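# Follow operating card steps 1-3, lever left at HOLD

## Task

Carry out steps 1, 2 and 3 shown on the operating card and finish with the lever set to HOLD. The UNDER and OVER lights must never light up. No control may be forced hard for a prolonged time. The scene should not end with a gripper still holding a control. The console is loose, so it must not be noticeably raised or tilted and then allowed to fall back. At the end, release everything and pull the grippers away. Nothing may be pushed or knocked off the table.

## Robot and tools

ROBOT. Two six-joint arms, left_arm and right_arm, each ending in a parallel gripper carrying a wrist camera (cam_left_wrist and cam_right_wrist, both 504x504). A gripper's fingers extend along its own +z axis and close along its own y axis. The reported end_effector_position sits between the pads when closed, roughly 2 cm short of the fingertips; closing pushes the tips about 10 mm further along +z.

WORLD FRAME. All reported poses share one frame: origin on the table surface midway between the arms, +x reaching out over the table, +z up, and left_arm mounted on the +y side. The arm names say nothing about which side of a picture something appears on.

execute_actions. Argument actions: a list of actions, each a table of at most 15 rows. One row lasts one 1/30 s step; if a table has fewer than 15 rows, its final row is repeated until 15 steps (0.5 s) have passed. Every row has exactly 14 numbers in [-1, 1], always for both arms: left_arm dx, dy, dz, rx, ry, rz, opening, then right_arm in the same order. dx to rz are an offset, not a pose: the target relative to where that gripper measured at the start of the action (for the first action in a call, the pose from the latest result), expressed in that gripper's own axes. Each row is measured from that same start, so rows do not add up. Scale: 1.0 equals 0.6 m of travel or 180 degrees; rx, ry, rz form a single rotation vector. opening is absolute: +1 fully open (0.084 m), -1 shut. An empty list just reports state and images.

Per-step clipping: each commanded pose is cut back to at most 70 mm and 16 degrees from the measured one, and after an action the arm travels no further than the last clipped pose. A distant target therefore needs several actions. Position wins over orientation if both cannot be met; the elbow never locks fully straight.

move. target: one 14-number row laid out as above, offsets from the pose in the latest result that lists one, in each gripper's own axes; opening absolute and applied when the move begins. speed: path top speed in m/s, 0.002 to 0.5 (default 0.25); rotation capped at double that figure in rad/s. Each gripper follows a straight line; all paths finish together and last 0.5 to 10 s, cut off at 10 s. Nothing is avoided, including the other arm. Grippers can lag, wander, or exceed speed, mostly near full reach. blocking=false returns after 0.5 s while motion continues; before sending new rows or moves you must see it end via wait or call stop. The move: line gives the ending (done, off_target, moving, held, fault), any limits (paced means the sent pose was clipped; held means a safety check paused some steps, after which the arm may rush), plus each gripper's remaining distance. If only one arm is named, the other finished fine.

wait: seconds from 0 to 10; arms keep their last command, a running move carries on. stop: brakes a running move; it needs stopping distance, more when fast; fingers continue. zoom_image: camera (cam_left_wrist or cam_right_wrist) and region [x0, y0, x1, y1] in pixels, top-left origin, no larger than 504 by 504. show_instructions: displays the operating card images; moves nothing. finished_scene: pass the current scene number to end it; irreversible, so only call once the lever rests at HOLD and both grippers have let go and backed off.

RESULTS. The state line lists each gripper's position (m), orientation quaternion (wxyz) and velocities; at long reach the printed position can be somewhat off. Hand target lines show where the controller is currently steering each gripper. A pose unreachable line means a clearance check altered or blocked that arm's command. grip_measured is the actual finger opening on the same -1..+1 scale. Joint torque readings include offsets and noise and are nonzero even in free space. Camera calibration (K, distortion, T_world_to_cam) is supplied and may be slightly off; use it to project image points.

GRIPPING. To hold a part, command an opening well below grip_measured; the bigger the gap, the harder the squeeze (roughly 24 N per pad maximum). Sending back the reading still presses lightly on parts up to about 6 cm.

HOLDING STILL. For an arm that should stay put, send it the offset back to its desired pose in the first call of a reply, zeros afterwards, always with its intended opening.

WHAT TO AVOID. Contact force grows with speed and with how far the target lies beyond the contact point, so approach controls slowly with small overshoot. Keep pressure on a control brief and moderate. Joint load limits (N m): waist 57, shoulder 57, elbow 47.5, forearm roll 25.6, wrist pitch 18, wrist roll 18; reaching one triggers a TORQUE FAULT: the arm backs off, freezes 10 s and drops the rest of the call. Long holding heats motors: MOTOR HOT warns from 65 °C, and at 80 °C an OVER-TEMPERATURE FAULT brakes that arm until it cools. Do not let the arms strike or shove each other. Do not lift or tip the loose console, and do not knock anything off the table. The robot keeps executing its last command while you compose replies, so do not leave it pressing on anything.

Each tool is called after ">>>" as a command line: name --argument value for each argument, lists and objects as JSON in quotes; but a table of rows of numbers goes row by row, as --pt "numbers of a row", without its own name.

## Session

>>> show_instructions

>>> execute_actions --actions '[]'

Reference images for this scene: operating card.

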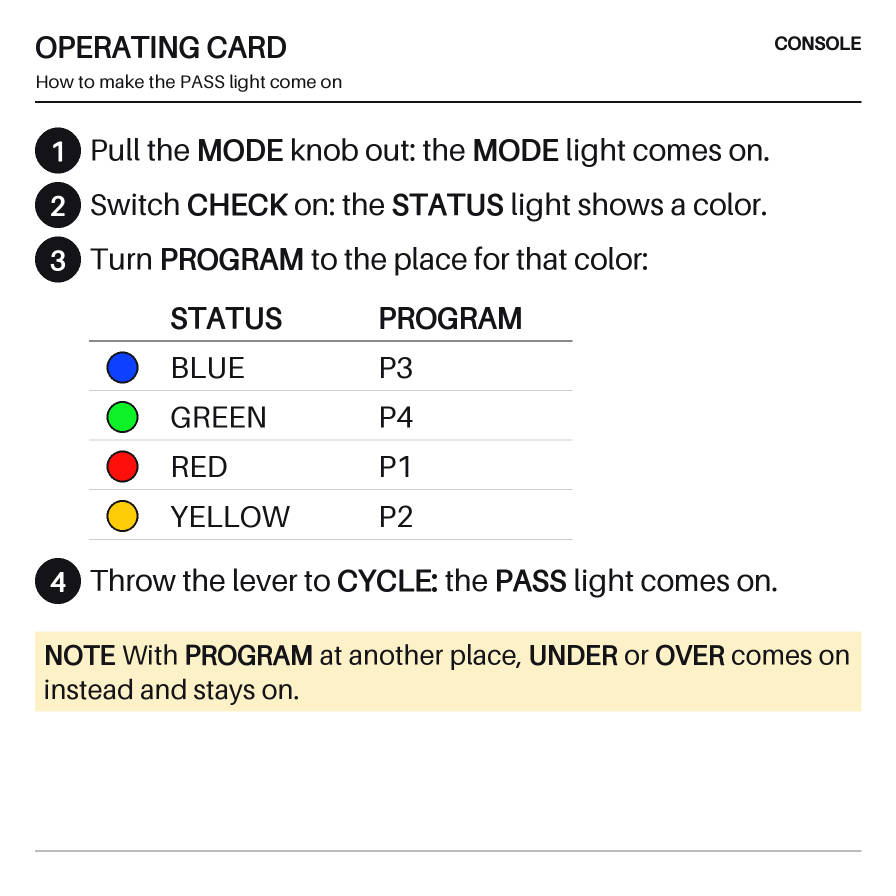

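Scene clock: 0.00 s.
left_arm: end_effector_position=(+0.4863, -0.1502, +0.3954) grip_measured=+1.00 end_effector_quat_wxyz=(+0.208, -0.508, +0.829, +0.108) end_effector_velocity=(+0.000, -0.000, -0.000) end_effector_angular_velocity=(-0.000, -0.000, +0.000) | right_arm: end_effector_position=(+0.3010, -0.6397, +0.3200) grip_measured=+1.00 end_effector_quat_wxyz=(+0.020, +0.919, +0.394, +0.014) end_effector_velocity=(+0.000, +0.001, -0.000) end_effector_angular_velocity=(+0.000, +0.000, +0.001)
Joint positions: left_arm=[-0.905 -0.821 -2.015  0.462 -1.366  1.068  0.084] | right_arm=[-0.709  0.085 -0.717 -0.002 -0.752 -1.345  0.084]
Joint velocities: left_arm=[ 0.    -0.001 -0.001 -0.     0.     0.     0.   ] | right_arm=[ 0.001  0.     0.001  0.     0.    -0.     0.   ]
Joint torques (N m, as the arm reports them, + toward a larger angle): no reading
Motor temperatures (°C, as the motors report them): left_arm=[26 24 27 24 32 28] | right_arm=[23 24 27 27 27 28]
Hand target (left_arm): +0.486, -0.150, +0.395; +0.208, -0.508, +0.829, +0.108
Hand target (right_arm): +0.301, -0.640, +0.320; +0.020, +0.919, +0.394, +0.014
camera_calibration (this result's frames):
cam_left_wrist: T_world_to_cam=[[-0.890333, 0.453508, -0.0404718, 0.549784], [0.386734, 0.800155, 0.458463, -0.184611], [0.240301, 0.392533, -0.887791, 0.425307], [0, 0, 0, 1]] pos_world=[0.458684, -0.268562, 0.484472]
cam_right_wrist: T_world_to_cam=[[0.717746, -0.695729, 0.028336, -0.63235], [-0.696146, -0.717857, 0.00785604, -0.188675], [0.0148755, -0.0253646, -0.999568, 0.427157], [0, 0, 0, 1]] pos_world=[0.316167, -0.564551, 0.446373]

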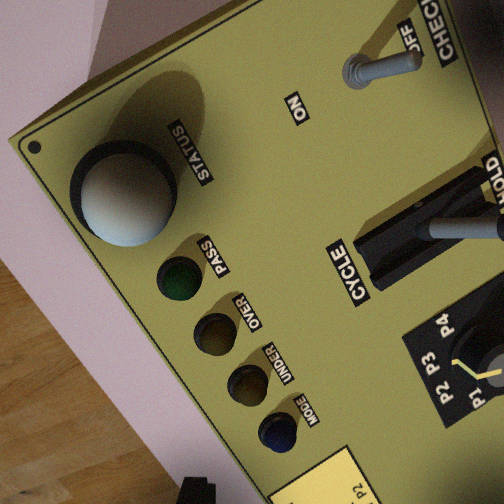

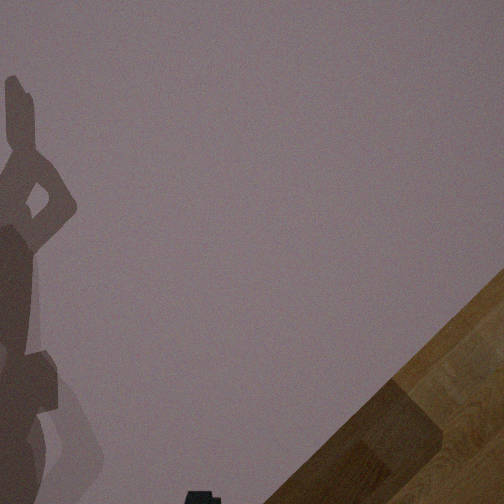

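>>> move --target '[-0.423,0.415,0.098,0.1415,0.0208,0.3176,1, 0.721,-0.492,-0.234,-0.1436,-0.0505,-0.7296,1]' --speed 0.35

Scene clock: 14.37 s.
left_arm: end_effector_position=(+0.3806, +0.1896, +0.4515) grip_measured=+1.00 end_effector_quat_wxyz=(+0.210, -0.000, +0.978, +0.000) end_effector_velocity=(-0.000, +0.002, +0.000) end_effector_angular_velocity=(-0.009, +0.008, -0.012) | right_arm: end_effector_position=(+0.3811, -0.1196, +0.4519) grip_measured=+1.00 end_effector_quat_wxyz=(+0.210, +0.001, +0.978, +0.001) end_effector_velocity=(+0.000, +0.002, -0.000) end_effector_angular_velocity=(-0.003, +0.004, +0.010)
Joint positions: left_arm=[-0.383  0.217 -0.858  0.206 -0.683  2.689  0.084] | right_arm=[ 0.623 -0.01  -1.066 -0.42  -0.795 -2.088  0.084]
Joint velocities: left_arm=[ 0.015  0.001 -0.002 -0.034 -0.002  0.048 -0.   ] | right_arm=[ 0.001 -0.006 -0.006  0.006 -0.001 -0.014  0.   ]
Joint torques (N m, as the arm reports them, + toward a larger angle): left_arm=[  0.91  15.97 -18.39   2.06   0.16   0.68] | right_arm=[ -1.37  34.13 -17.54  -0.65   0.45   0.35]
Motor temperatures (°C, as the motors report them): left_arm=[26 24 27 24 32 28] | right_arm=[23 24 28 27 27 28]
Hand target (left_arm): +0.381, +0.190, +0.452; +0.209, +0.000, +0.978, -0.000
Hand target (right_arm): +0.381, -0.119, +0.452; +0.209, +0.000, +0.978, +0.001
Off the commanded pose (left_arm): 0.001 m, 0 deg.
Off the commanded pose (right_arm): 0.002 m, 0 deg.
move: done
camera_calibration (this result's frames):
cam_left_wrist: T_world_to_cam=[[-0.00967391, 0.999934, -0.00614936, -0.150519], [0.91004, 0.0113525, 0.414365, -0.471054], [0.414408, -0.00158763, -0.91009, 0.385629], [0, 0, 0, 1]] pos_world=[0.267414, 0.156469, 0.54522]
cam_right_wrist: T_world_to_cam=[[0.0172815, 0.999778, -0.0120907, 0.156289], [0.904548, -0.0104807, 0.426244, -0.475021], [0.426022, -0.0183028, -0.904528, 0.372227], [0, 0, 0, 1]] pos_world=[0.268401, -0.15442, 0.541054]

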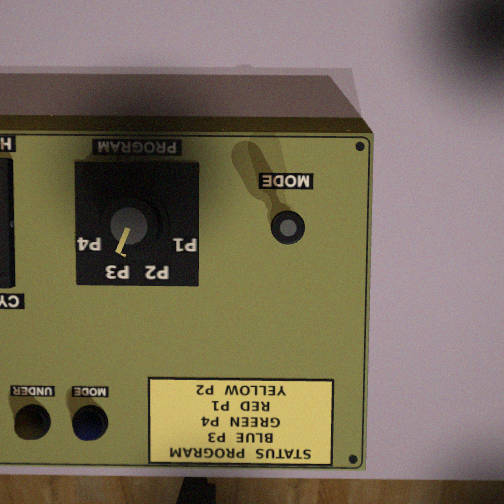

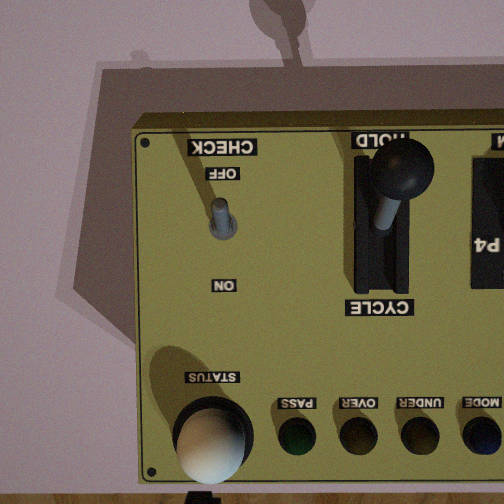

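>>> zoom_image --camera "cam_right_wrist" --region '[120, 110, 260, 250]'

>>> zoom_image --camera "cam_right_wrist" --region '[120, 364, 260, 504]'

>>> zoom_image --camera "cam_left_wrist" --region '[250, 110, 390, 250]'

>>> zoom_image --camera "cam_left_wrist" --region '[250, 364, 390, 504]'

Region (120, 110, 260, 250) of cam_right_wrist's 504x504 image, scaled by 3.600, with more detail than that image has.

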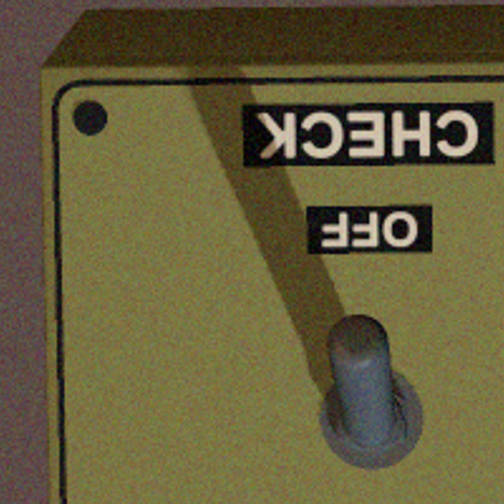

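Region (120, 364, 260, 504) of cam_right_wrist's 504x504 image, scaled by 3.600, with more detail than that image has.

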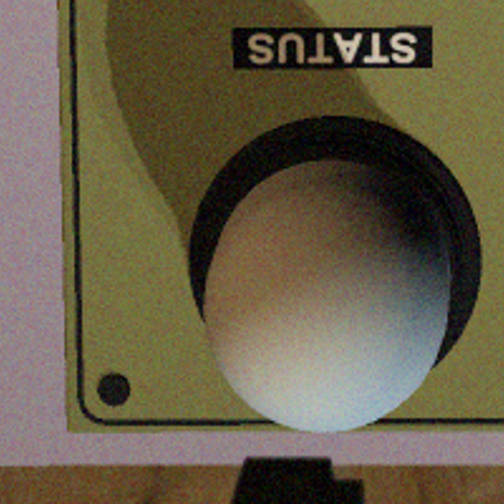

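Region (250, 110, 390, 250) of cam_left_wrist's 504x504 image, scaled by 3.600, with more detail than that image has.

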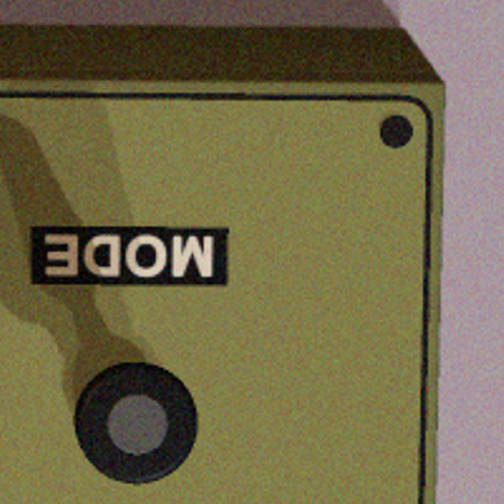

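Region (250, 364, 390, 504) of cam_left_wrist's 504x504 image, scaled by 3.600, with more detail than that image has.

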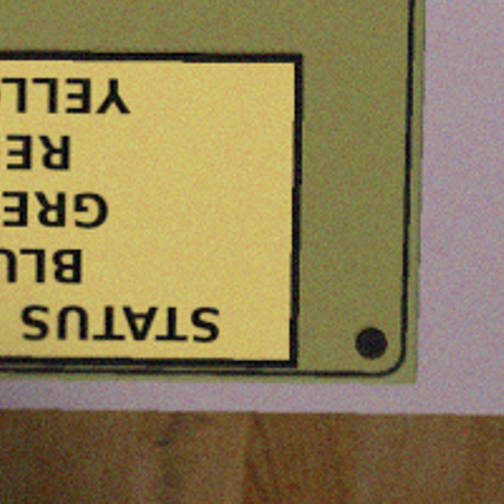

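>>> move --target '[0.089,-0.0127,0.438,0,0.134,0,0.2, 0.213,-0.1007,0.502,0,0.134,0,-1]' --speed 0.25

Scene clock: 38.47 s.
left_arm: end_effector_position=(+0.4397, +0.1827, +0.1894) grip_measured=+0.19 end_effector_quat_wxyz=(+0.001, -0.001, +1.000, +0.000) end_effector_velocity=(+0.000, +0.001, -0.003) end_effector_angular_velocity=(+0.000, +0.005, +0.001) | right_arm: end_effector_position=(+0.3867, -0.1793, +0.1249) grip_measured=-1.00 end_effector_quat_wxyz=(+0.001, +0.001, +1.000, +0.001) end_effector_velocity=(-0.000, -0.000, -0.003) end_effector_angular_velocity=(+0.000, +0.006, +0.000)
Joint positions: left_arm=[-0.3   -0.437 -0.991  0.002 -0.552  2.905  0.052] | right_arm=[ 0.383 -0.511 -0.908  0.004 -0.394 -2.589  0.   ]
Joint velocities: left_arm=[ 0.001 -0.008 -0.003 -0.001 -0.     0.002  0.   ] | right_arm=[-0.002 -0.008 -0.003  0.009  0.    -0.011  0.   ]
Joint torques (N m, as the arm reports them, + toward a larger angle): left_arm=[  0.06  42.47 -15.34   0.52  -0.33   0.54] | right_arm=[ -1.82  49.16 -13.42  -0.24  -0.19   0.19]
Motor temperatures (°C, as the motors report them): left_arm=[26 24 28 24 32 28] | right_arm=[23 24 28 27 27 28]
Hand target (left_arm): +0.440, +0.183, +0.189; +0.001, -0.001, +1.000, +0.000
Hand target (right_arm): +0.387, -0.179, +0.125; +0.000, +0.001, +1.000, +0.001
Off the commanded pose (left_arm): 0.001 m, 0 deg.
Off the commanded pose (right_arm): 0.001 m, 0 deg.
move: done
camera_calibration (this result's frames):
cam_left_wrist: T_world_to_cam=[[-0.012202, 0.999923, -0.00214302, -0.144218], [0.999901, 0.0122168, 0.00703554, -0.378644], [0.00706118, -0.00205696, -0.999973, 0.318878], [0, 0, 0, 1]] pos_world=[0.374595, 0.149489, 0.321224]
cam_right_wrist: T_world_to_cam=[[0.00937893, 0.999798, -0.0177679, 0.215681], [0.999766, -0.00902955, 0.0196427, -0.327113], [0.0194783, -0.0179479, -0.999649, 0.242052], [0, 0, 0, 1]] pos_world=[0.320299, -0.214247, 0.252225]

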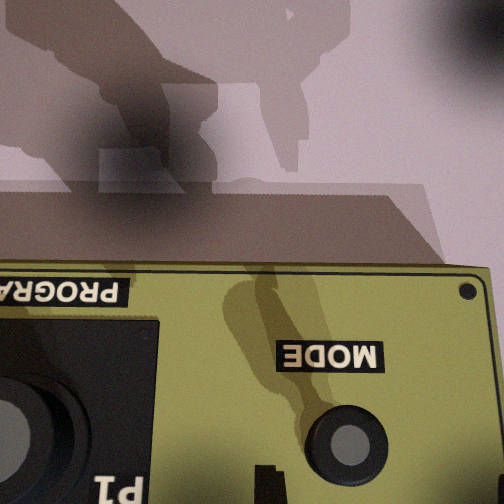

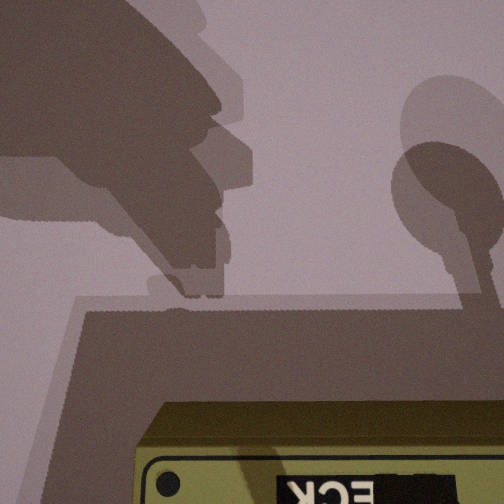

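>>> move --target '[0.005,-0.004,0.11,0,0,0,0.2, 0,0,0,0,0,0,-1]' --speed 0.08

>>> move --target '[0,0,0,0,0,0,-0.7, 0,0,0,0,0,0,-1]'

Scene clock: 42.67 s.
left_arm: end_effector_position=(+0.4368, +0.1804, +0.1236) grip_measured=+0.19 end_effector_quat_wxyz=(+0.001, -0.001, +1.000, +0.000) end_effector_velocity=(-0.000, -0.000, -0.002) end_effector_angular_velocity=(+0.000, -0.000, -0.001) | right_arm: end_effector_position=(+0.3867, -0.1793, +0.1249) grip_measured=-1.00 end_effector_quat_wxyz=(+0.001, +0.001, +1.000, +0.001) end_effector_velocity=(-0.001, +0.000, -0.000) end_effector_angular_velocity=(-0.000, +0.001, -0.000)
Joint positions: left_arm=[-0.306 -0.551 -0.97   0.003 -0.416  2.898  0.052] | right_arm=[ 0.383 -0.511 -0.908  0.004 -0.394 -2.589  0.   ]
Joint velocities: left_arm=[-0.    -0.004  0.     0.     0.004  0.    -0.   ] | right_arm=[ 0.001 -0.     0.001  0.001  0.     0.001  0.   ]
Joint torques (N m, as the arm reports them, + toward a larger angle): left_arm=[  0.95  44.76 -13.7    1.82  -0.3    0.52] | right_arm=[ -4.98  50.63 -13.16  -0.24  -0.09   0.38]
Motor temperatures (°C, as the motors report them): left_arm=[26 24 28 24 32 28] | right_arm=[23 24 28 27 27 28]
Hand target (left_arm): +0.437, +0.180, +0.123; +0.001, -0.001, +1.000, +0.000
Hand target (right_arm): +0.387, -0.179, +0.125; +0.001, +0.001, +1.000, +0.001
Off the commanded pose (left_arm): 0.000 m, 0 deg.
Off the commanded pose (right_arm): 0.000 m, 0 deg.
move: done
camera_calibration (this result's frames):
cam_left_wrist: T_world_to_cam=[[-0.0123102, 0.999922, -0.00199991, -0.142104], [0.999898, 0.0123244, 0.00726354, -0.375341], [0.00728762, -0.00191029, -0.999972, 0.252946], [0, 0, 0, 1]] pos_world=[0.37171, 0.147202, 0.255381]
cam_right_wrist: T_world_to_cam=[[0.00937936, 0.999798, -0.0177676, 0.215681], [0.999766, -0.00903004, 0.0196399, -0.327112], [0.0194755, -0.0179477, -0.999649, 0.242052], [0, 0, 0, 1]] pos_world=[0.320299, -0.214247, 0.252224]

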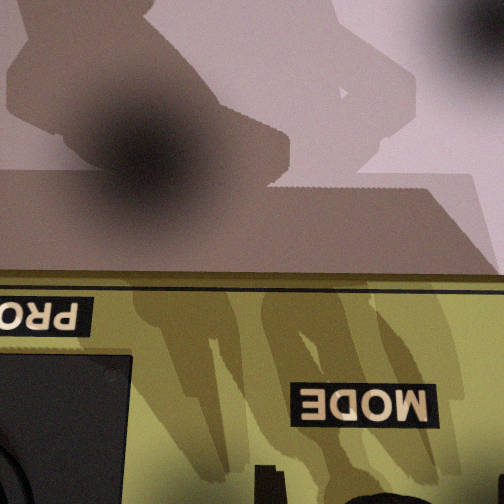

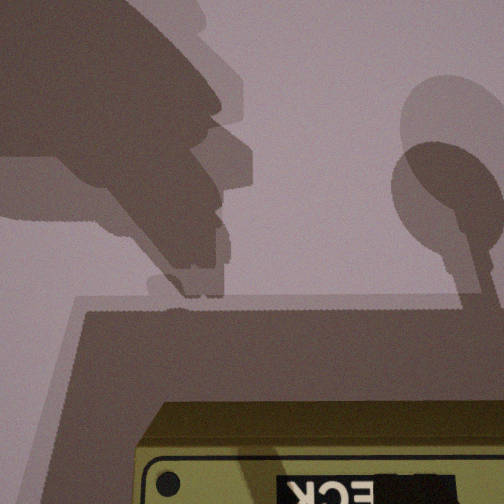

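Scene clock: 43.17 s.
left_arm: end_effector_position=(+0.4369, +0.1801, +0.1236) grip_measured=-0.45 end_effector_quat_wxyz=(+0.001, -0.001, +1.000, +0.000) end_effector_velocity=(-0.001, +0.001, -0.001) end_effector_angular_velocity=(+0.001, +0.002, +0.001) | right_arm: end_effector_position=(+0.3867, -0.1793, +0.1249) grip_measured=-1.00 end_effector_quat_wxyz=(+0.001, +0.001, +1.000, +0.001) end_effector_velocity=(-0.000, -0.000, +0.000) end_effector_angular_velocity=(+0.000, +0.000, -0.001)
Joint positions: left_arm=[-0.306 -0.551 -0.97   0.003 -0.416  2.898  0.024] | right_arm=[ 0.383 -0.511 -0.908  0.004 -0.394 -2.589  0.   ]
Joint velocities: left_arm=[ 0.001 -0.     0.002  0.001 -0.001 -0.    -0.   ] | right_arm=[-0.     0.001  0.001  0.001  0.    -0.     0.   ]
Joint torques (N m, as the arm reports them, + toward a larger angle): left_arm=[ 11.93  43.58 -13.69   1.38  -0.58   0.45] | right_arm=[ -1.74  50.7  -13.09  -0.42  -0.01   0.3 ]
Motor temperatures (°C, as the motors report them): left_arm=[26 24 28 24 32 28] | right_arm=[23 24 28 27 27 28]
Hand target (left_arm): +0.437, +0.180, +0.124; +0.001, -0.001, +1.000, +0.000
Hand target (right_arm): +0.387, -0.179, +0.125; +0.001, +0.001, +1.000, +0.001
Off the commanded pose (left_arm): 0.000 m, 0 deg.
Off the commanded pose (right_arm): 0.000 m, 0 deg.
move: done
camera_calibration (this result's frames):
cam_left_wrist: T_world_to_cam=[[-0.0120501, 0.999925, -0.00217647, -0.141916], [0.999899, 0.0120662, 0.00753854, -0.375366], [0.00756423, -0.00208541, -0.999969, 0.252887], [0, 0, 0, 1]] pos_world=[0.371705, 0.146962, 0.2554]
cam_right_wrist: T_world_to_cam=[[0.00937936, 0.999798, -0.0177676, 0.215681], [0.999766, -0.00903004, 0.0196399, -0.327112], [0.0194755, -0.0179476, -0.999649, 0.242052], [0, 0, 0, 1]] pos_world=[0.320299, -0.214247, 0.252224]

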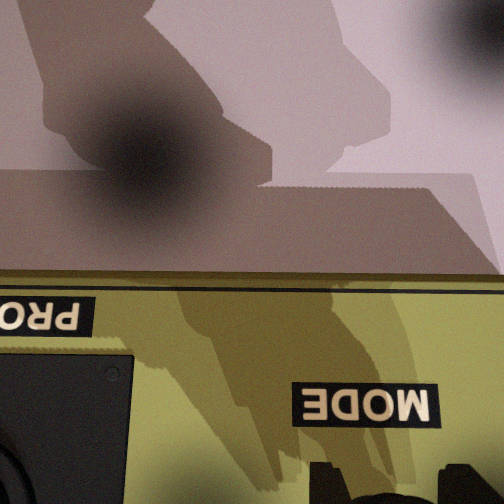

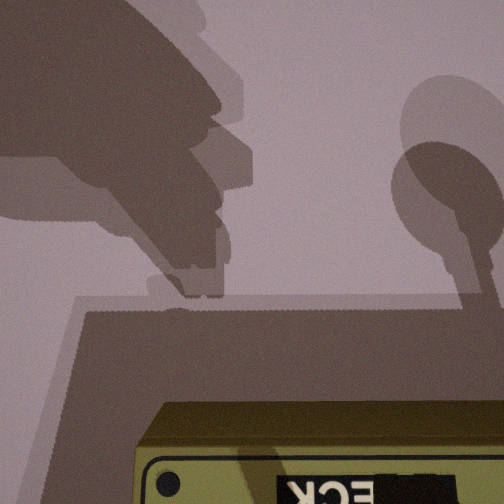

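Pull 8 mm along the panel normal.

>>> move --target '[0.005,-0.0012,-0.0124,0,0,0,-0.8, 0,0,0,0,0,0,-1]' --speed 0.008

Scene clock: 46.00 s.
left_arm: end_effector_position=(+0.4339, +0.1797, +0.1312) grip_measured=-0.45 end_effector_quat_wxyz=(+0.001, -0.001, +1.000, +0.000) end_effector_velocity=(-0.000, -0.001, +0.002) end_effector_angular_velocity=(-0.001, -0.002, +0.000) | right_arm: end_effector_position=(+0.3867, -0.1793, +0.1249) grip_measured=-1.00 end_effector_quat_wxyz=(+0.001, +0.001, +1.000, +0.001) end_effector_velocity=(-0.000, -0.001, -0.000) end_effector_angular_velocity=(-0.000, +0.001, -0.001)
Joint positions: left_arm=[-0.308 -0.532 -0.962  0.003 -0.429  2.895  0.024] | right_arm=[ 0.383 -0.511 -0.908  0.004 -0.394 -2.589  0.   ]
Joint velocities: left_arm=[-0.001  0.006  0.001 -0.    -0.002 -0.001  0.   ] | right_arm=[-0.001  0.     0.001  0.     0.     0.     0.   ]
Joint torques (N m, as the arm reports them, + toward a larger angle): left_arm=[ -0.58  40.63 -12.9    0.56  -0.44   0.58] | right_arm=[ -0.68  51.6  -13.3   -0.25  -0.03   0.43]
Motor temperatures (°C, as the motors report them): left_arm=[26 24 28 24 32 28] | right_arm=[23 24 28 27 27 28]
Hand target (left_arm): +0.434, +0.179, +0.131; +0.001, -0.000, +1.000, +0.000
Hand target (right_arm): +0.387, -0.179, +0.125; +0.001, +0.001, +1.000, +0.001
Off the commanded pose (left_arm): 0.000 m, 0 deg.
Off the commanded pose (right_arm): 0.000 m, 0 deg.
move: done
camera_calibration (this result's frames):
cam_left_wrist: T_world_to_cam=[[-0.0123267, 0.999922, -0.00192661, -0.141447], [0.999899, 0.01234, 0.00701863, -0.372458], [0.00704186, -0.0018399, -0.999974, 0.260624], [0, 0, 0, 1]] pos_world=[0.368842, 0.146512, 0.262959]
cam_right_wrist: T_world_to_cam=[[0.00937932, 0.999798, -0.0177675, 0.215681], [0.999766, -0.00903, 0.01964, -0.327112], [0.0194756, -0.0179476, -0.999649, 0.242052], [0, 0, 0, 1]] pos_world=[0.320299, -0.214247, 0.252224]

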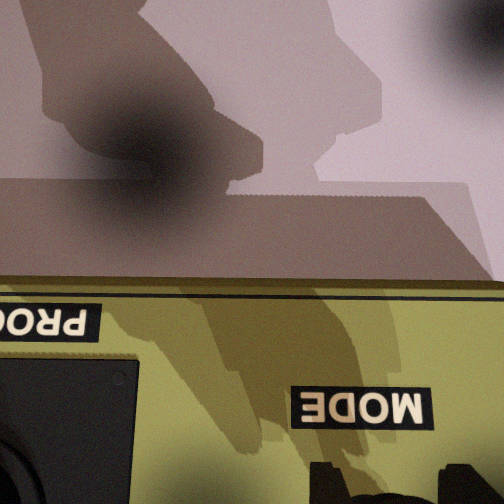

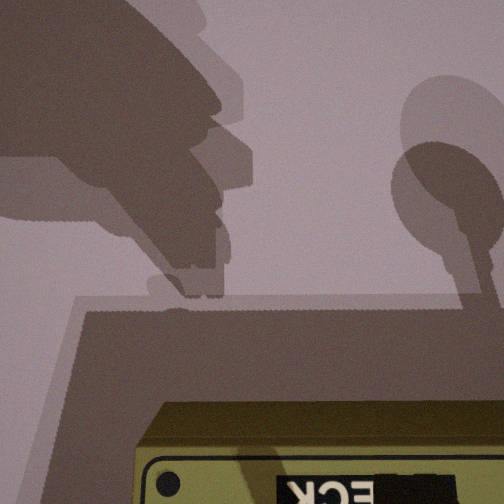

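>>> move --target '[0.0037,0,-0.0093,0,0,0,-0.8, 0,0,0,0,0,0,-1]' --speed 0.008

>>> move --target '[0,0,0,0,0,0,0.2, -0.055,0,0,0,0,0,-1]' --speed 0.025

Scene clock: 49.33 s.
left_arm: end_effector_position=(+0.4318, +0.1795, +0.1365) grip_measured=-0.45 end_effector_quat_wxyz=(+0.001, -0.001, +1.000, +0.000) end_effector_velocity=(-0.001, +0.001, +0.002) end_effector_angular_velocity=(-0.000, -0.000, +0.001) | right_arm: end_effector_position=(+0.3867, -0.1793, +0.1249) grip_measured=-1.00 end_effector_quat_wxyz=(+0.001, +0.001, +1.000, +0.001) end_effector_velocity=(+0.001, +0.001, +0.000) end_effector_angular_velocity=(+0.001, -0.000, -0.001)
Joint positions: left_arm=[-0.309 -0.518 -0.957  0.003 -0.436  2.894  0.024] | right_arm=[ 0.383 -0.511 -0.908  0.004 -0.394 -2.589  0.   ]
Joint velocities: left_arm=[ 0.001  0.006  0.002  0.    -0.003 -0.    -0.   ] | right_arm=[ 0.    -0.001 -0.002  0.002 -0.    -0.     0.   ]
Joint torques (N m, as the arm reports them, + toward a larger angle): left_arm=[ -3.69  38.66 -12.74  -0.11  -0.37   0.51] | right_arm=[ -2.93  52.98 -13.71  -0.52  -0.08   0.25]
Motor temperatures (°C, as the motors report them): left_arm=[26 24 28 24 32 28] | right_arm=[23 24 28 27 27 28]
Hand target (left_arm): +0.432, +0.180, +0.137; +0.001, -0.001, +1.000, +0.000
Hand target (right_arm): +0.387, -0.179, +0.125; +0.001, +0.001, +1.000, +0.001
Off the commanded pose (left_arm): 0.000 m, 0 deg.
Off the commanded pose (right_arm): 0.000 m, 0 deg.
move: done
camera_calibration (this result's frames):
cam_left_wrist: T_world_to_cam=[[-0.0122003, 0.999923, -0.00209566, -0.141327], [0.999898, 0.0122155, 0.00739654, -0.37045], [0.00742158, -0.0020052, -0.99997, 0.265844], [0, 0, 0, 1]] pos_world=[0.366715, 0.146374, 0.26828]
cam_right_wrist: T_world_to_cam=[[0.00937928, 0.999798, -0.0177675, 0.215681], [0.999766, -0.00902995, 0.0196401, -0.327112], [0.0194757, -0.0179476, -0.999649, 0.242052], [0, 0, 0, 1]] pos_world=[0.320299, -0.214247, 0.252224]

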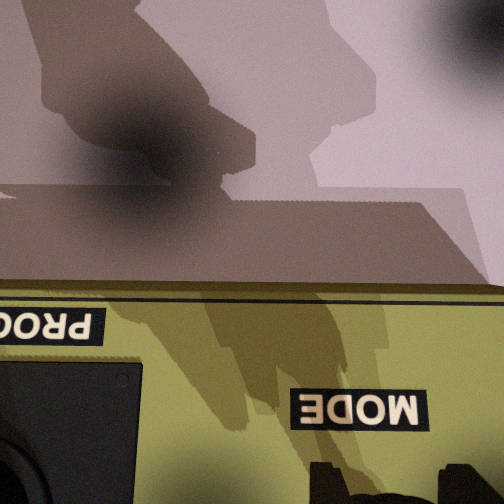

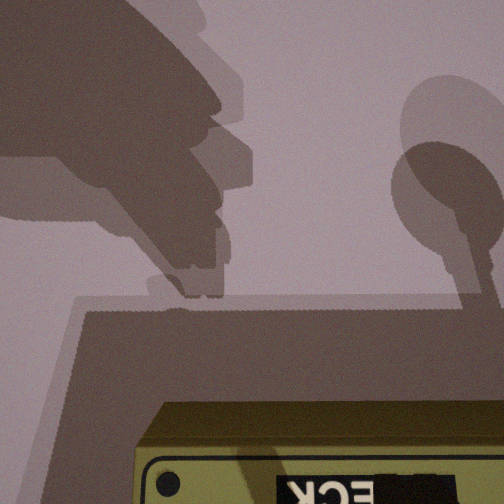

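Scene clock: 50.97 s.
left_arm: end_effector_position=(+0.4318, +0.1795, +0.1365) grip_measured=+0.19 end_effector_quat_wxyz=(+0.001, -0.001, +1.000, +0.000) end_effector_velocity=(-0.000, -0.000, -0.000) end_effector_angular_velocity=(+0.000, +0.001, -0.000) | right_arm: end_effector_position=(+0.4194, -0.1794, +0.1249) grip_measured=-1.00 end_effector_quat_wxyz=(+0.001, +0.001, +1.000, +0.001) end_effector_velocity=(+0.001, -0.001, -0.001) end_effector_angular_velocity=(-0.001, +0.003, -0.001)
Joint positions: left_arm=[-0.309 -0.518 -0.957  0.003 -0.436  2.894  0.052] | right_arm=[ 0.35  -0.562 -0.992  0.003 -0.427 -2.621  0.   ]
Joint velocities: left_arm=[-0.    -0.001  0.     0.     0.    -0.    -0.   ] | right_arm=[-0.002 -0.004 -0.005  0.002 -0.003 -0.003  0.   ]
Joint torques (N m, as the arm reports them, + toward a larger angle): left_arm=[  0.5   41.45 -13.58   0.77  -0.27   0.47] | right_arm=[ -0.18  55.21 -13.52   0.14  -0.03   0.13]
Motor temperatures (°C, as the motors report them): left_arm=[26 24 28 24 32 28] | right_arm=[23 24 28 27 27 28]
Hand target (left_arm): +0.432, +0.180, +0.137; +0.001, -0.001, +1.000, +0.000
Hand target (right_arm): +0.420, -0.179, +0.125; +0.001, +0.001, +1.000, +0.001
Off the commanded pose (left_arm): 0.000 m, 0 deg.
Off the commanded pose (right_arm): 0.000 m, 0 deg.
move: done
camera_calibration (this result's frames):
cam_left_wrist: T_world_to_cam=[[-0.0122002, 0.999923, -0.00209561, -0.141327], [0.999898, 0.0122154, 0.00739641, -0.37045], [0.00742144, -0.00200516, -0.99997, 0.265844], [0, 0, 0, 1]] pos_world=[0.366715, 0.146374, 0.26828]
cam_right_wrist: T_world_to_cam=[[0.00942133, 0.999795, -0.0179205, 0.215474], [0.999763, -0.00906657, 0.0197754, -0.359902], [0.0196089, -0.0181026, -0.999644, 0.241316], [0, 0, 0, 1]] pos_world=[0.353055, -0.214324, 0.252208]

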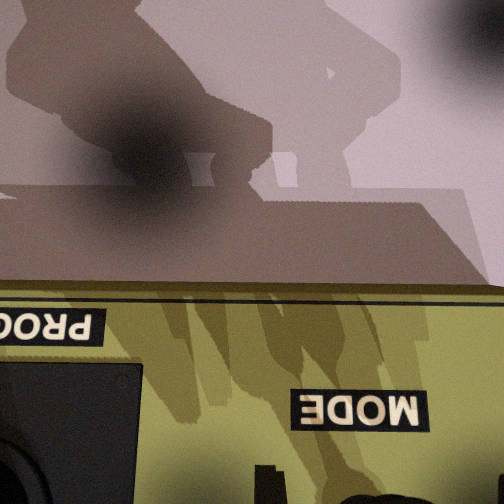

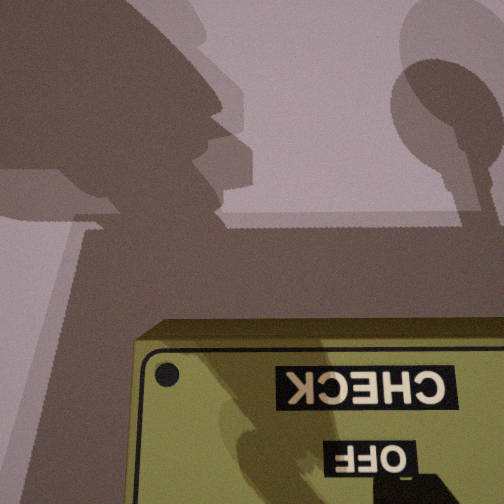

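>>> move --target '[0,0,-0.15,0,0,0,0.5, 0,0,-0.4,0,-0.122,0,0.5]'

Scene clock: 56.70 s.
left_arm: end_effector_position=(+0.4317, +0.1794, +0.2265) grip_measured=+0.49 end_effector_quat_wxyz=(+0.001, -0.000, +1.000, +0.000) end_effector_velocity=(+0.001, -0.000, +0.001) end_effector_angular_velocity=(-0.001, -0.002, +0.001) | right_arm: end_effector_position=(+0.4197, -0.1798, +0.3645) grip_measured=+0.49 end_effector_quat_wxyz=(+0.191, +0.001, +0.982, +0.001) end_effector_velocity=(+0.000, +0.000, +0.004) end_effector_angular_velocity=(+0.001, -0.007, +0.000)
Joint positions: left_arm=[-0.31  -0.364 -0.989  0.001 -0.623  2.895  0.065] | right_arm=[ 0.452 -0.06  -0.925 -0.404 -0.585 -2.209  0.065]
Joint velocities: left_arm=[ 0.     0.001 -0.002  0.    -0.001 -0.001  0.   ] | right_arm=[ 0.002  0.006 -0.002 -0.004 -0.003  0.004  0.   ]
Joint torques (N m, as the arm reports them, + toward a larger angle): left_arm=[  0.53  38.86 -15.65   0.48  -0.06   0.49] | right_arm=[ -2.46  35.66 -17.51  -0.3    0.41   0.28]
Motor temperatures (°C, as the motors report them): left_arm=[26 24 28 24 32 28] | right_arm=[23 24 28 27 27 28]
Hand target (left_arm): +0.432, +0.179, +0.227; +0.001, -0.000, +1.000, +0.000
Hand target (right_arm): +0.420, -0.180, +0.365; +0.191, +0.001, +0.982, +0.001
Off the commanded pose (left_arm): 0.000 m, 0 deg.
Off the commanded pose (right_arm): 0.001 m, 0 deg.
move: done
camera_calibration (this result's frames):
cam_left_wrist: T_world_to_cam=[[-0.0120433, 0.999925, -0.0023222, -0.140972], [0.999901, 0.0120597, 0.00719827, -0.370851], [0.00722573, -0.00223528, -0.999971, 0.355986], [0, 0, 0, 1]] pos_world=[0.366545, 0.146229, 0.358318]
cam_right_wrist: T_world_to_cam=[[0.0164111, 0.999781, -0.0129851, 0.215491], [0.920067, -0.0100161, 0.391634, -0.46712], [0.391418, -0.0183743, -0.920029, 0.295764], [0, 0, 0, 1]] pos_world=[0.310477, -0.214688, 0.457849]

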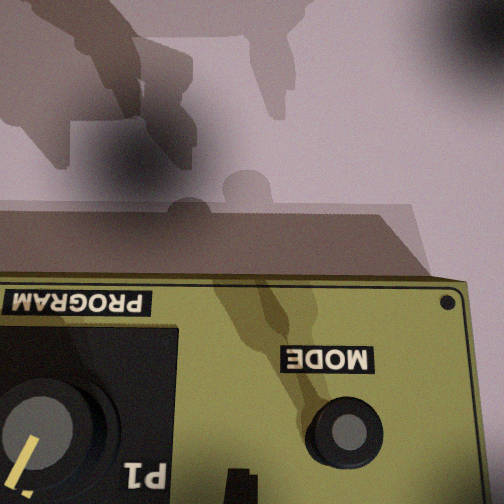

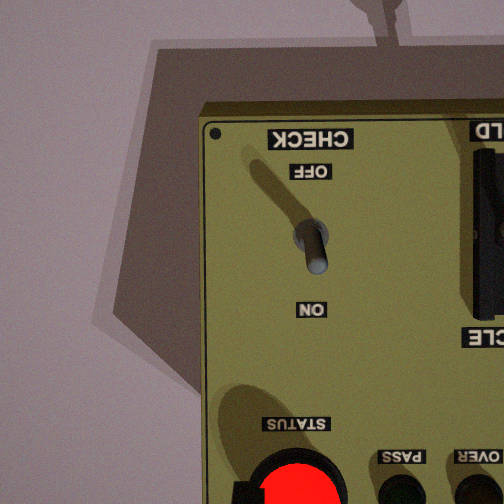

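>>> move --target '[0.0287,-0.2007,0.079,-0.0959,-0.0959,0.4933,0.5, 0,0,0,0,0,0,0.5]' --speed 0.4

Scene clock: 66.23 s.
left_arm: end_effector_position=(+0.4145, +0.0588, +0.1790) grip_measured=+0.49 end_effector_quat_wxyz=(+0.133, +0.694, +0.695, +0.134) end_effector_velocity=(-0.000, +0.000, -0.000) end_effector_angular_velocity=(+0.003, -0.028, +0.001) | right_arm: end_effector_position=(+0.4197, -0.1798, +0.3645) grip_measured=+0.49 end_effector_quat_wxyz=(+0.191, +0.001, +0.982, +0.001) end_effector_velocity=(+0.000, +0.000, +0.000) end_effector_angular_velocity=(+0.000, -0.001, +0.000)
Joint positions: left_arm=[-0.628 -0.369 -0.809  1.062 -0.23   3.132  0.065] | right_arm=[ 0.452 -0.06  -0.925 -0.404 -0.585 -2.209  0.065]
Joint velocities: left_arm=[-0.008  0.005  0.016  0.163 -0.001 -0.168 -0.   ] | right_arm=[-0.     0.    -0.001 -0.001  0.     0.     0.   ]
Joint torques (N m, as the arm reports them, + toward a larger angle): left_arm=[ -0.5   37.81 -13.5    0.84  -0.13   0.63] | right_arm=[ -2.9   37.85 -17.53  -0.27   0.37   0.19]
Motor temperatures (°C, as the motors report them): left_arm=[26 24 28 24 32 28] | right_arm=[23 24 28 27 27 28]
Hand target (left_arm): +0.414, +0.059, +0.179; +0.135, +0.694, +0.694, +0.135
Hand target (right_arm): +0.420, -0.180, +0.365; +0.191, +0.001, +0.982, +0.001
Off the commanded pose (left_arm): 0.000 m, 0 deg.
Off the commanded pose (right_arm): 0.000 m, 0 deg.
move: done
camera_calibration (this result's frames):
cam_left_wrist: T_world_to_cam=[[0.92929, 0.0115122, 0.369171, -0.419284], [0.00937062, -0.999927, 0.00759347, 0.1181], [0.369232, -0.00359717, -0.92933, 0.145712], [0, 0, 0, 1]] pos_world=[0.334728, 0.123443, 0.289305]
cam_right_wrist: T_world_to_cam=[[0.0164114, 0.999781, -0.0129847, 0.215491], [0.920066, -0.0100165, 0.391634, -0.46712], [0.391419, -0.0183741, -0.920029, 0.295764], [0, 0, 0, 1]] pos_world=[0.310477, -0.214688, 0.457849]

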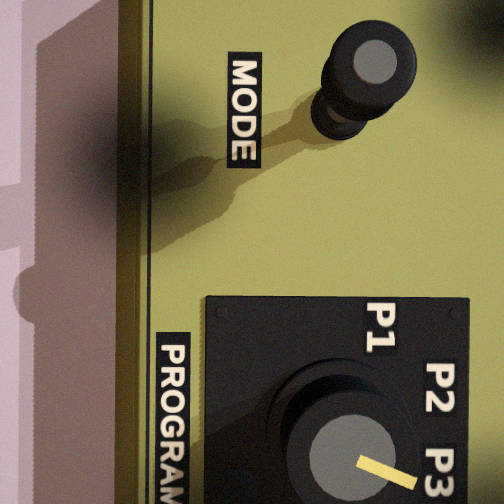

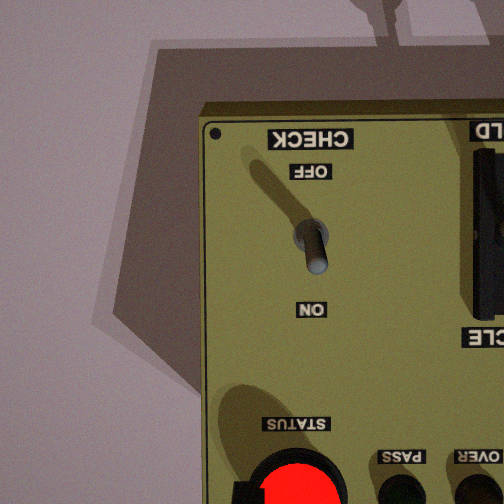

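>>> move --target '[0,-0.003,0.104,0,0,0,0.5, 0,0,0,0,0,0,0.5]' --speed 0.06

>>> move --target '[0,0,0,0,0,0,-0.5, 0,0,0,0,0,0,0.5]'

Scene clock: 71.83 s.
left_arm: end_effector_position=(+0.4359, +0.0589, +0.1206) grip_measured=+0.49 end_effector_quat_wxyz=(+0.131, +0.694, +0.695, +0.133) end_effector_velocity=(+0.001, +0.000, -0.002) end_effector_angular_velocity=(-0.006, -0.019, -0.001) | right_arm: end_effector_position=(+0.4197, -0.1798, +0.3645) grip_measured=+0.49 end_effector_quat_wxyz=(+0.191, +0.001, +0.982, +0.001) end_effector_velocity=(-0.001, -0.000, -0.001) end_effector_angular_velocity=(-0.001, +0.002, +0.000)
Joint positions: left_arm=[-0.603 -0.526 -0.86   1.528 -0.192  2.678  0.065] | right_arm=[ 0.452 -0.06  -0.925 -0.404 -0.585 -2.209  0.065]
Joint velocities: left_arm=[-0.    -0.001  0.011  0.164 -0.002 -0.165 -0.   ] | right_arm=[ 0.001 -0.001  0.001  0.     0.     0.    -0.   ]
Joint torques (N m, as the arm reports them, + toward a larger angle): left_arm=[  3.42  43.26 -13.83   1.11  -0.52   0.67] | right_arm=[ -0.7   34.74 -18.14  -0.7    0.44   0.15]
Motor temperatures (°C, as the motors report them): left_arm=[26 24 28 24 32 28] | right_arm=[23 24 28 27 27 28]
Hand target (left_arm): +0.436, +0.059, +0.120; +0.132, +0.694, +0.695, +0.134
Hand target (right_arm): +0.420, -0.180, +0.365; +0.191, +0.001, +0.982, +0.001
Off the commanded pose (left_arm): 0.000 m, 0 deg.
Off the commanded pose (right_arm): 0.000 m, 0 deg.
move: done
camera_calibration (this result's frames):
cam_left_wrist: T_world_to_cam=[[0.930949, 0.0112158, 0.364976, -0.41782], [0.0097927, -0.999936, 0.00574982, 0.118501], [0.365017, -0.00177869, -0.930999, 0.0854437], [0, 0, 0, 1]] pos_world=[0.356621, 0.123331, 0.231361]
cam_right_wrist: T_world_to_cam=[[0.0164117, 0.999781, -0.0129846, 0.215491], [0.920066, -0.0100168, 0.391634, -0.46712], [0.391418, -0.0183741, -0.920029, 0.295764], [0, 0, 0, 1]] pos_world=[0.310477, -0.214688, 0.457849]

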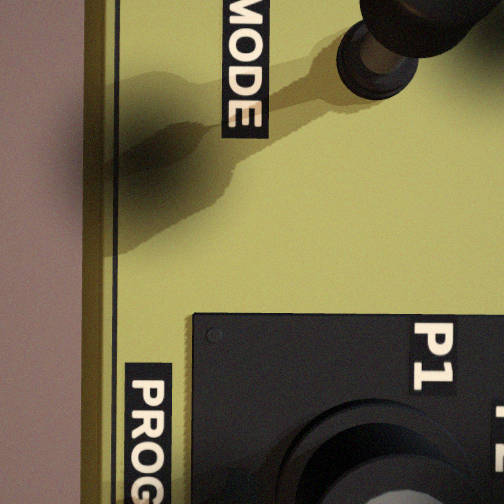

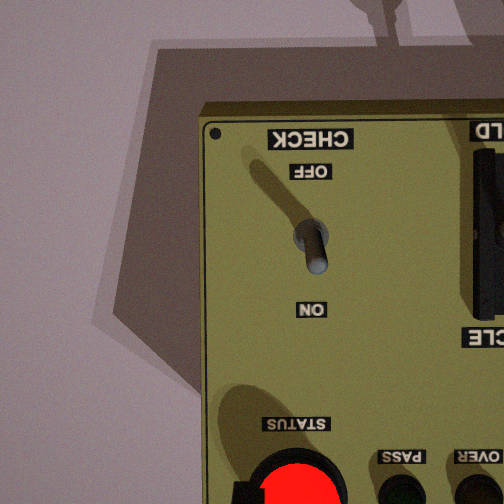

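Scene clock: 72.33 s.
left_arm: end_effector_position=(+0.4359, +0.0589, +0.1206) grip_measured=-0.02 end_effector_quat_wxyz=(+0.131, +0.694, +0.695, +0.133) end_effector_velocity=(+0.000, +0.000, +0.000) end_effector_angular_velocity=(+0.000, +0.000, +0.001) | right_arm: end_effector_position=(+0.4197, -0.1798, +0.3645) grip_measured=+0.49 end_effector_quat_wxyz=(+0.191, +0.001, +0.982, +0.001) end_effector_velocity=(+0.000, -0.000, +0.000) end_effector_angular_velocity=(+0.001, -0.000, -0.002)
Joint positions: left_arm=[-0.603 -0.526 -0.859  1.529 -0.192  2.677  0.043] | right_arm=[ 0.452 -0.06  -0.925 -0.404 -0.585 -2.209  0.065]
Joint velocities: left_arm=[ 0.    -0.    -0.    -0.005 -0.001  0.004  0.   ] | right_arm=[-0.001  0.001 -0.     0.001 -0.    -0.    -0.   ]
Joint torques (N m, as the arm reports them, + toward a larger angle): left_arm=[  0.45  40.3  -14.19   0.71  -0.35   0.55] | right_arm=[ -3.21  35.12 -17.34  -0.32   0.51   0.22]
Motor temperatures (°C, as the motors report them): left_arm=[26 24 28 24 32 28] | right_arm=[23 24 28 27 27 28]
Hand target (left_arm): +0.436, +0.059, +0.121; +0.131, +0.694, +0.695, +0.133
Hand target (right_arm): +0.420, -0.180, +0.365; +0.191, +0.001, +0.982, +0.001
Off the commanded pose (left_arm): 0.000 m, 0 deg.
Off the commanded pose (right_arm): 0.000 m, 0 deg.
move: done
camera_calibration (this result's frames):
cam_left_wrist: T_world_to_cam=[[0.9309, 0.0112844, 0.365101, -0.417836], [0.00984683, -0.999935, 0.00579922, 0.118475], [0.365142, -0.00180341, -0.93095, 0.0853894], [0, 0, 0, 1]] pos_world=[0.356618, 0.123337, 0.231358]
cam_right_wrist: T_world_to_cam=[[0.0164116, 0.999781, -0.0129846, 0.215491], [0.920066, -0.0100168, 0.391634, -0.46712], [0.391419, -0.0183741, -0.920029, 0.295764], [0, 0, 0, 1]] pos_world=[0.310477, -0.214688, 0.457849]

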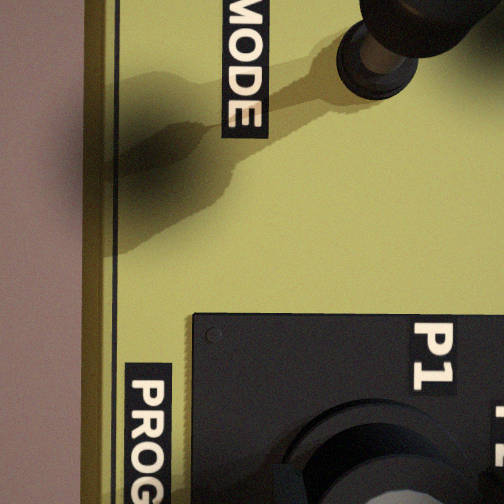

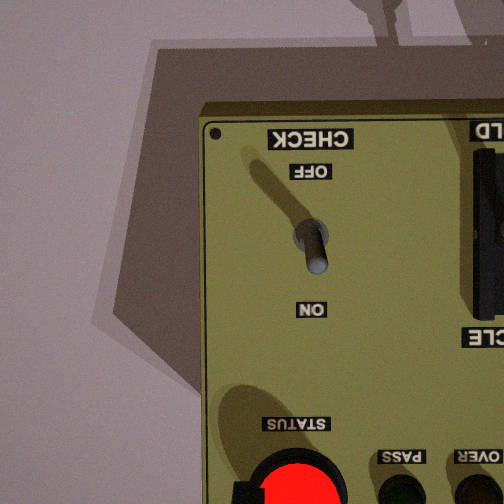

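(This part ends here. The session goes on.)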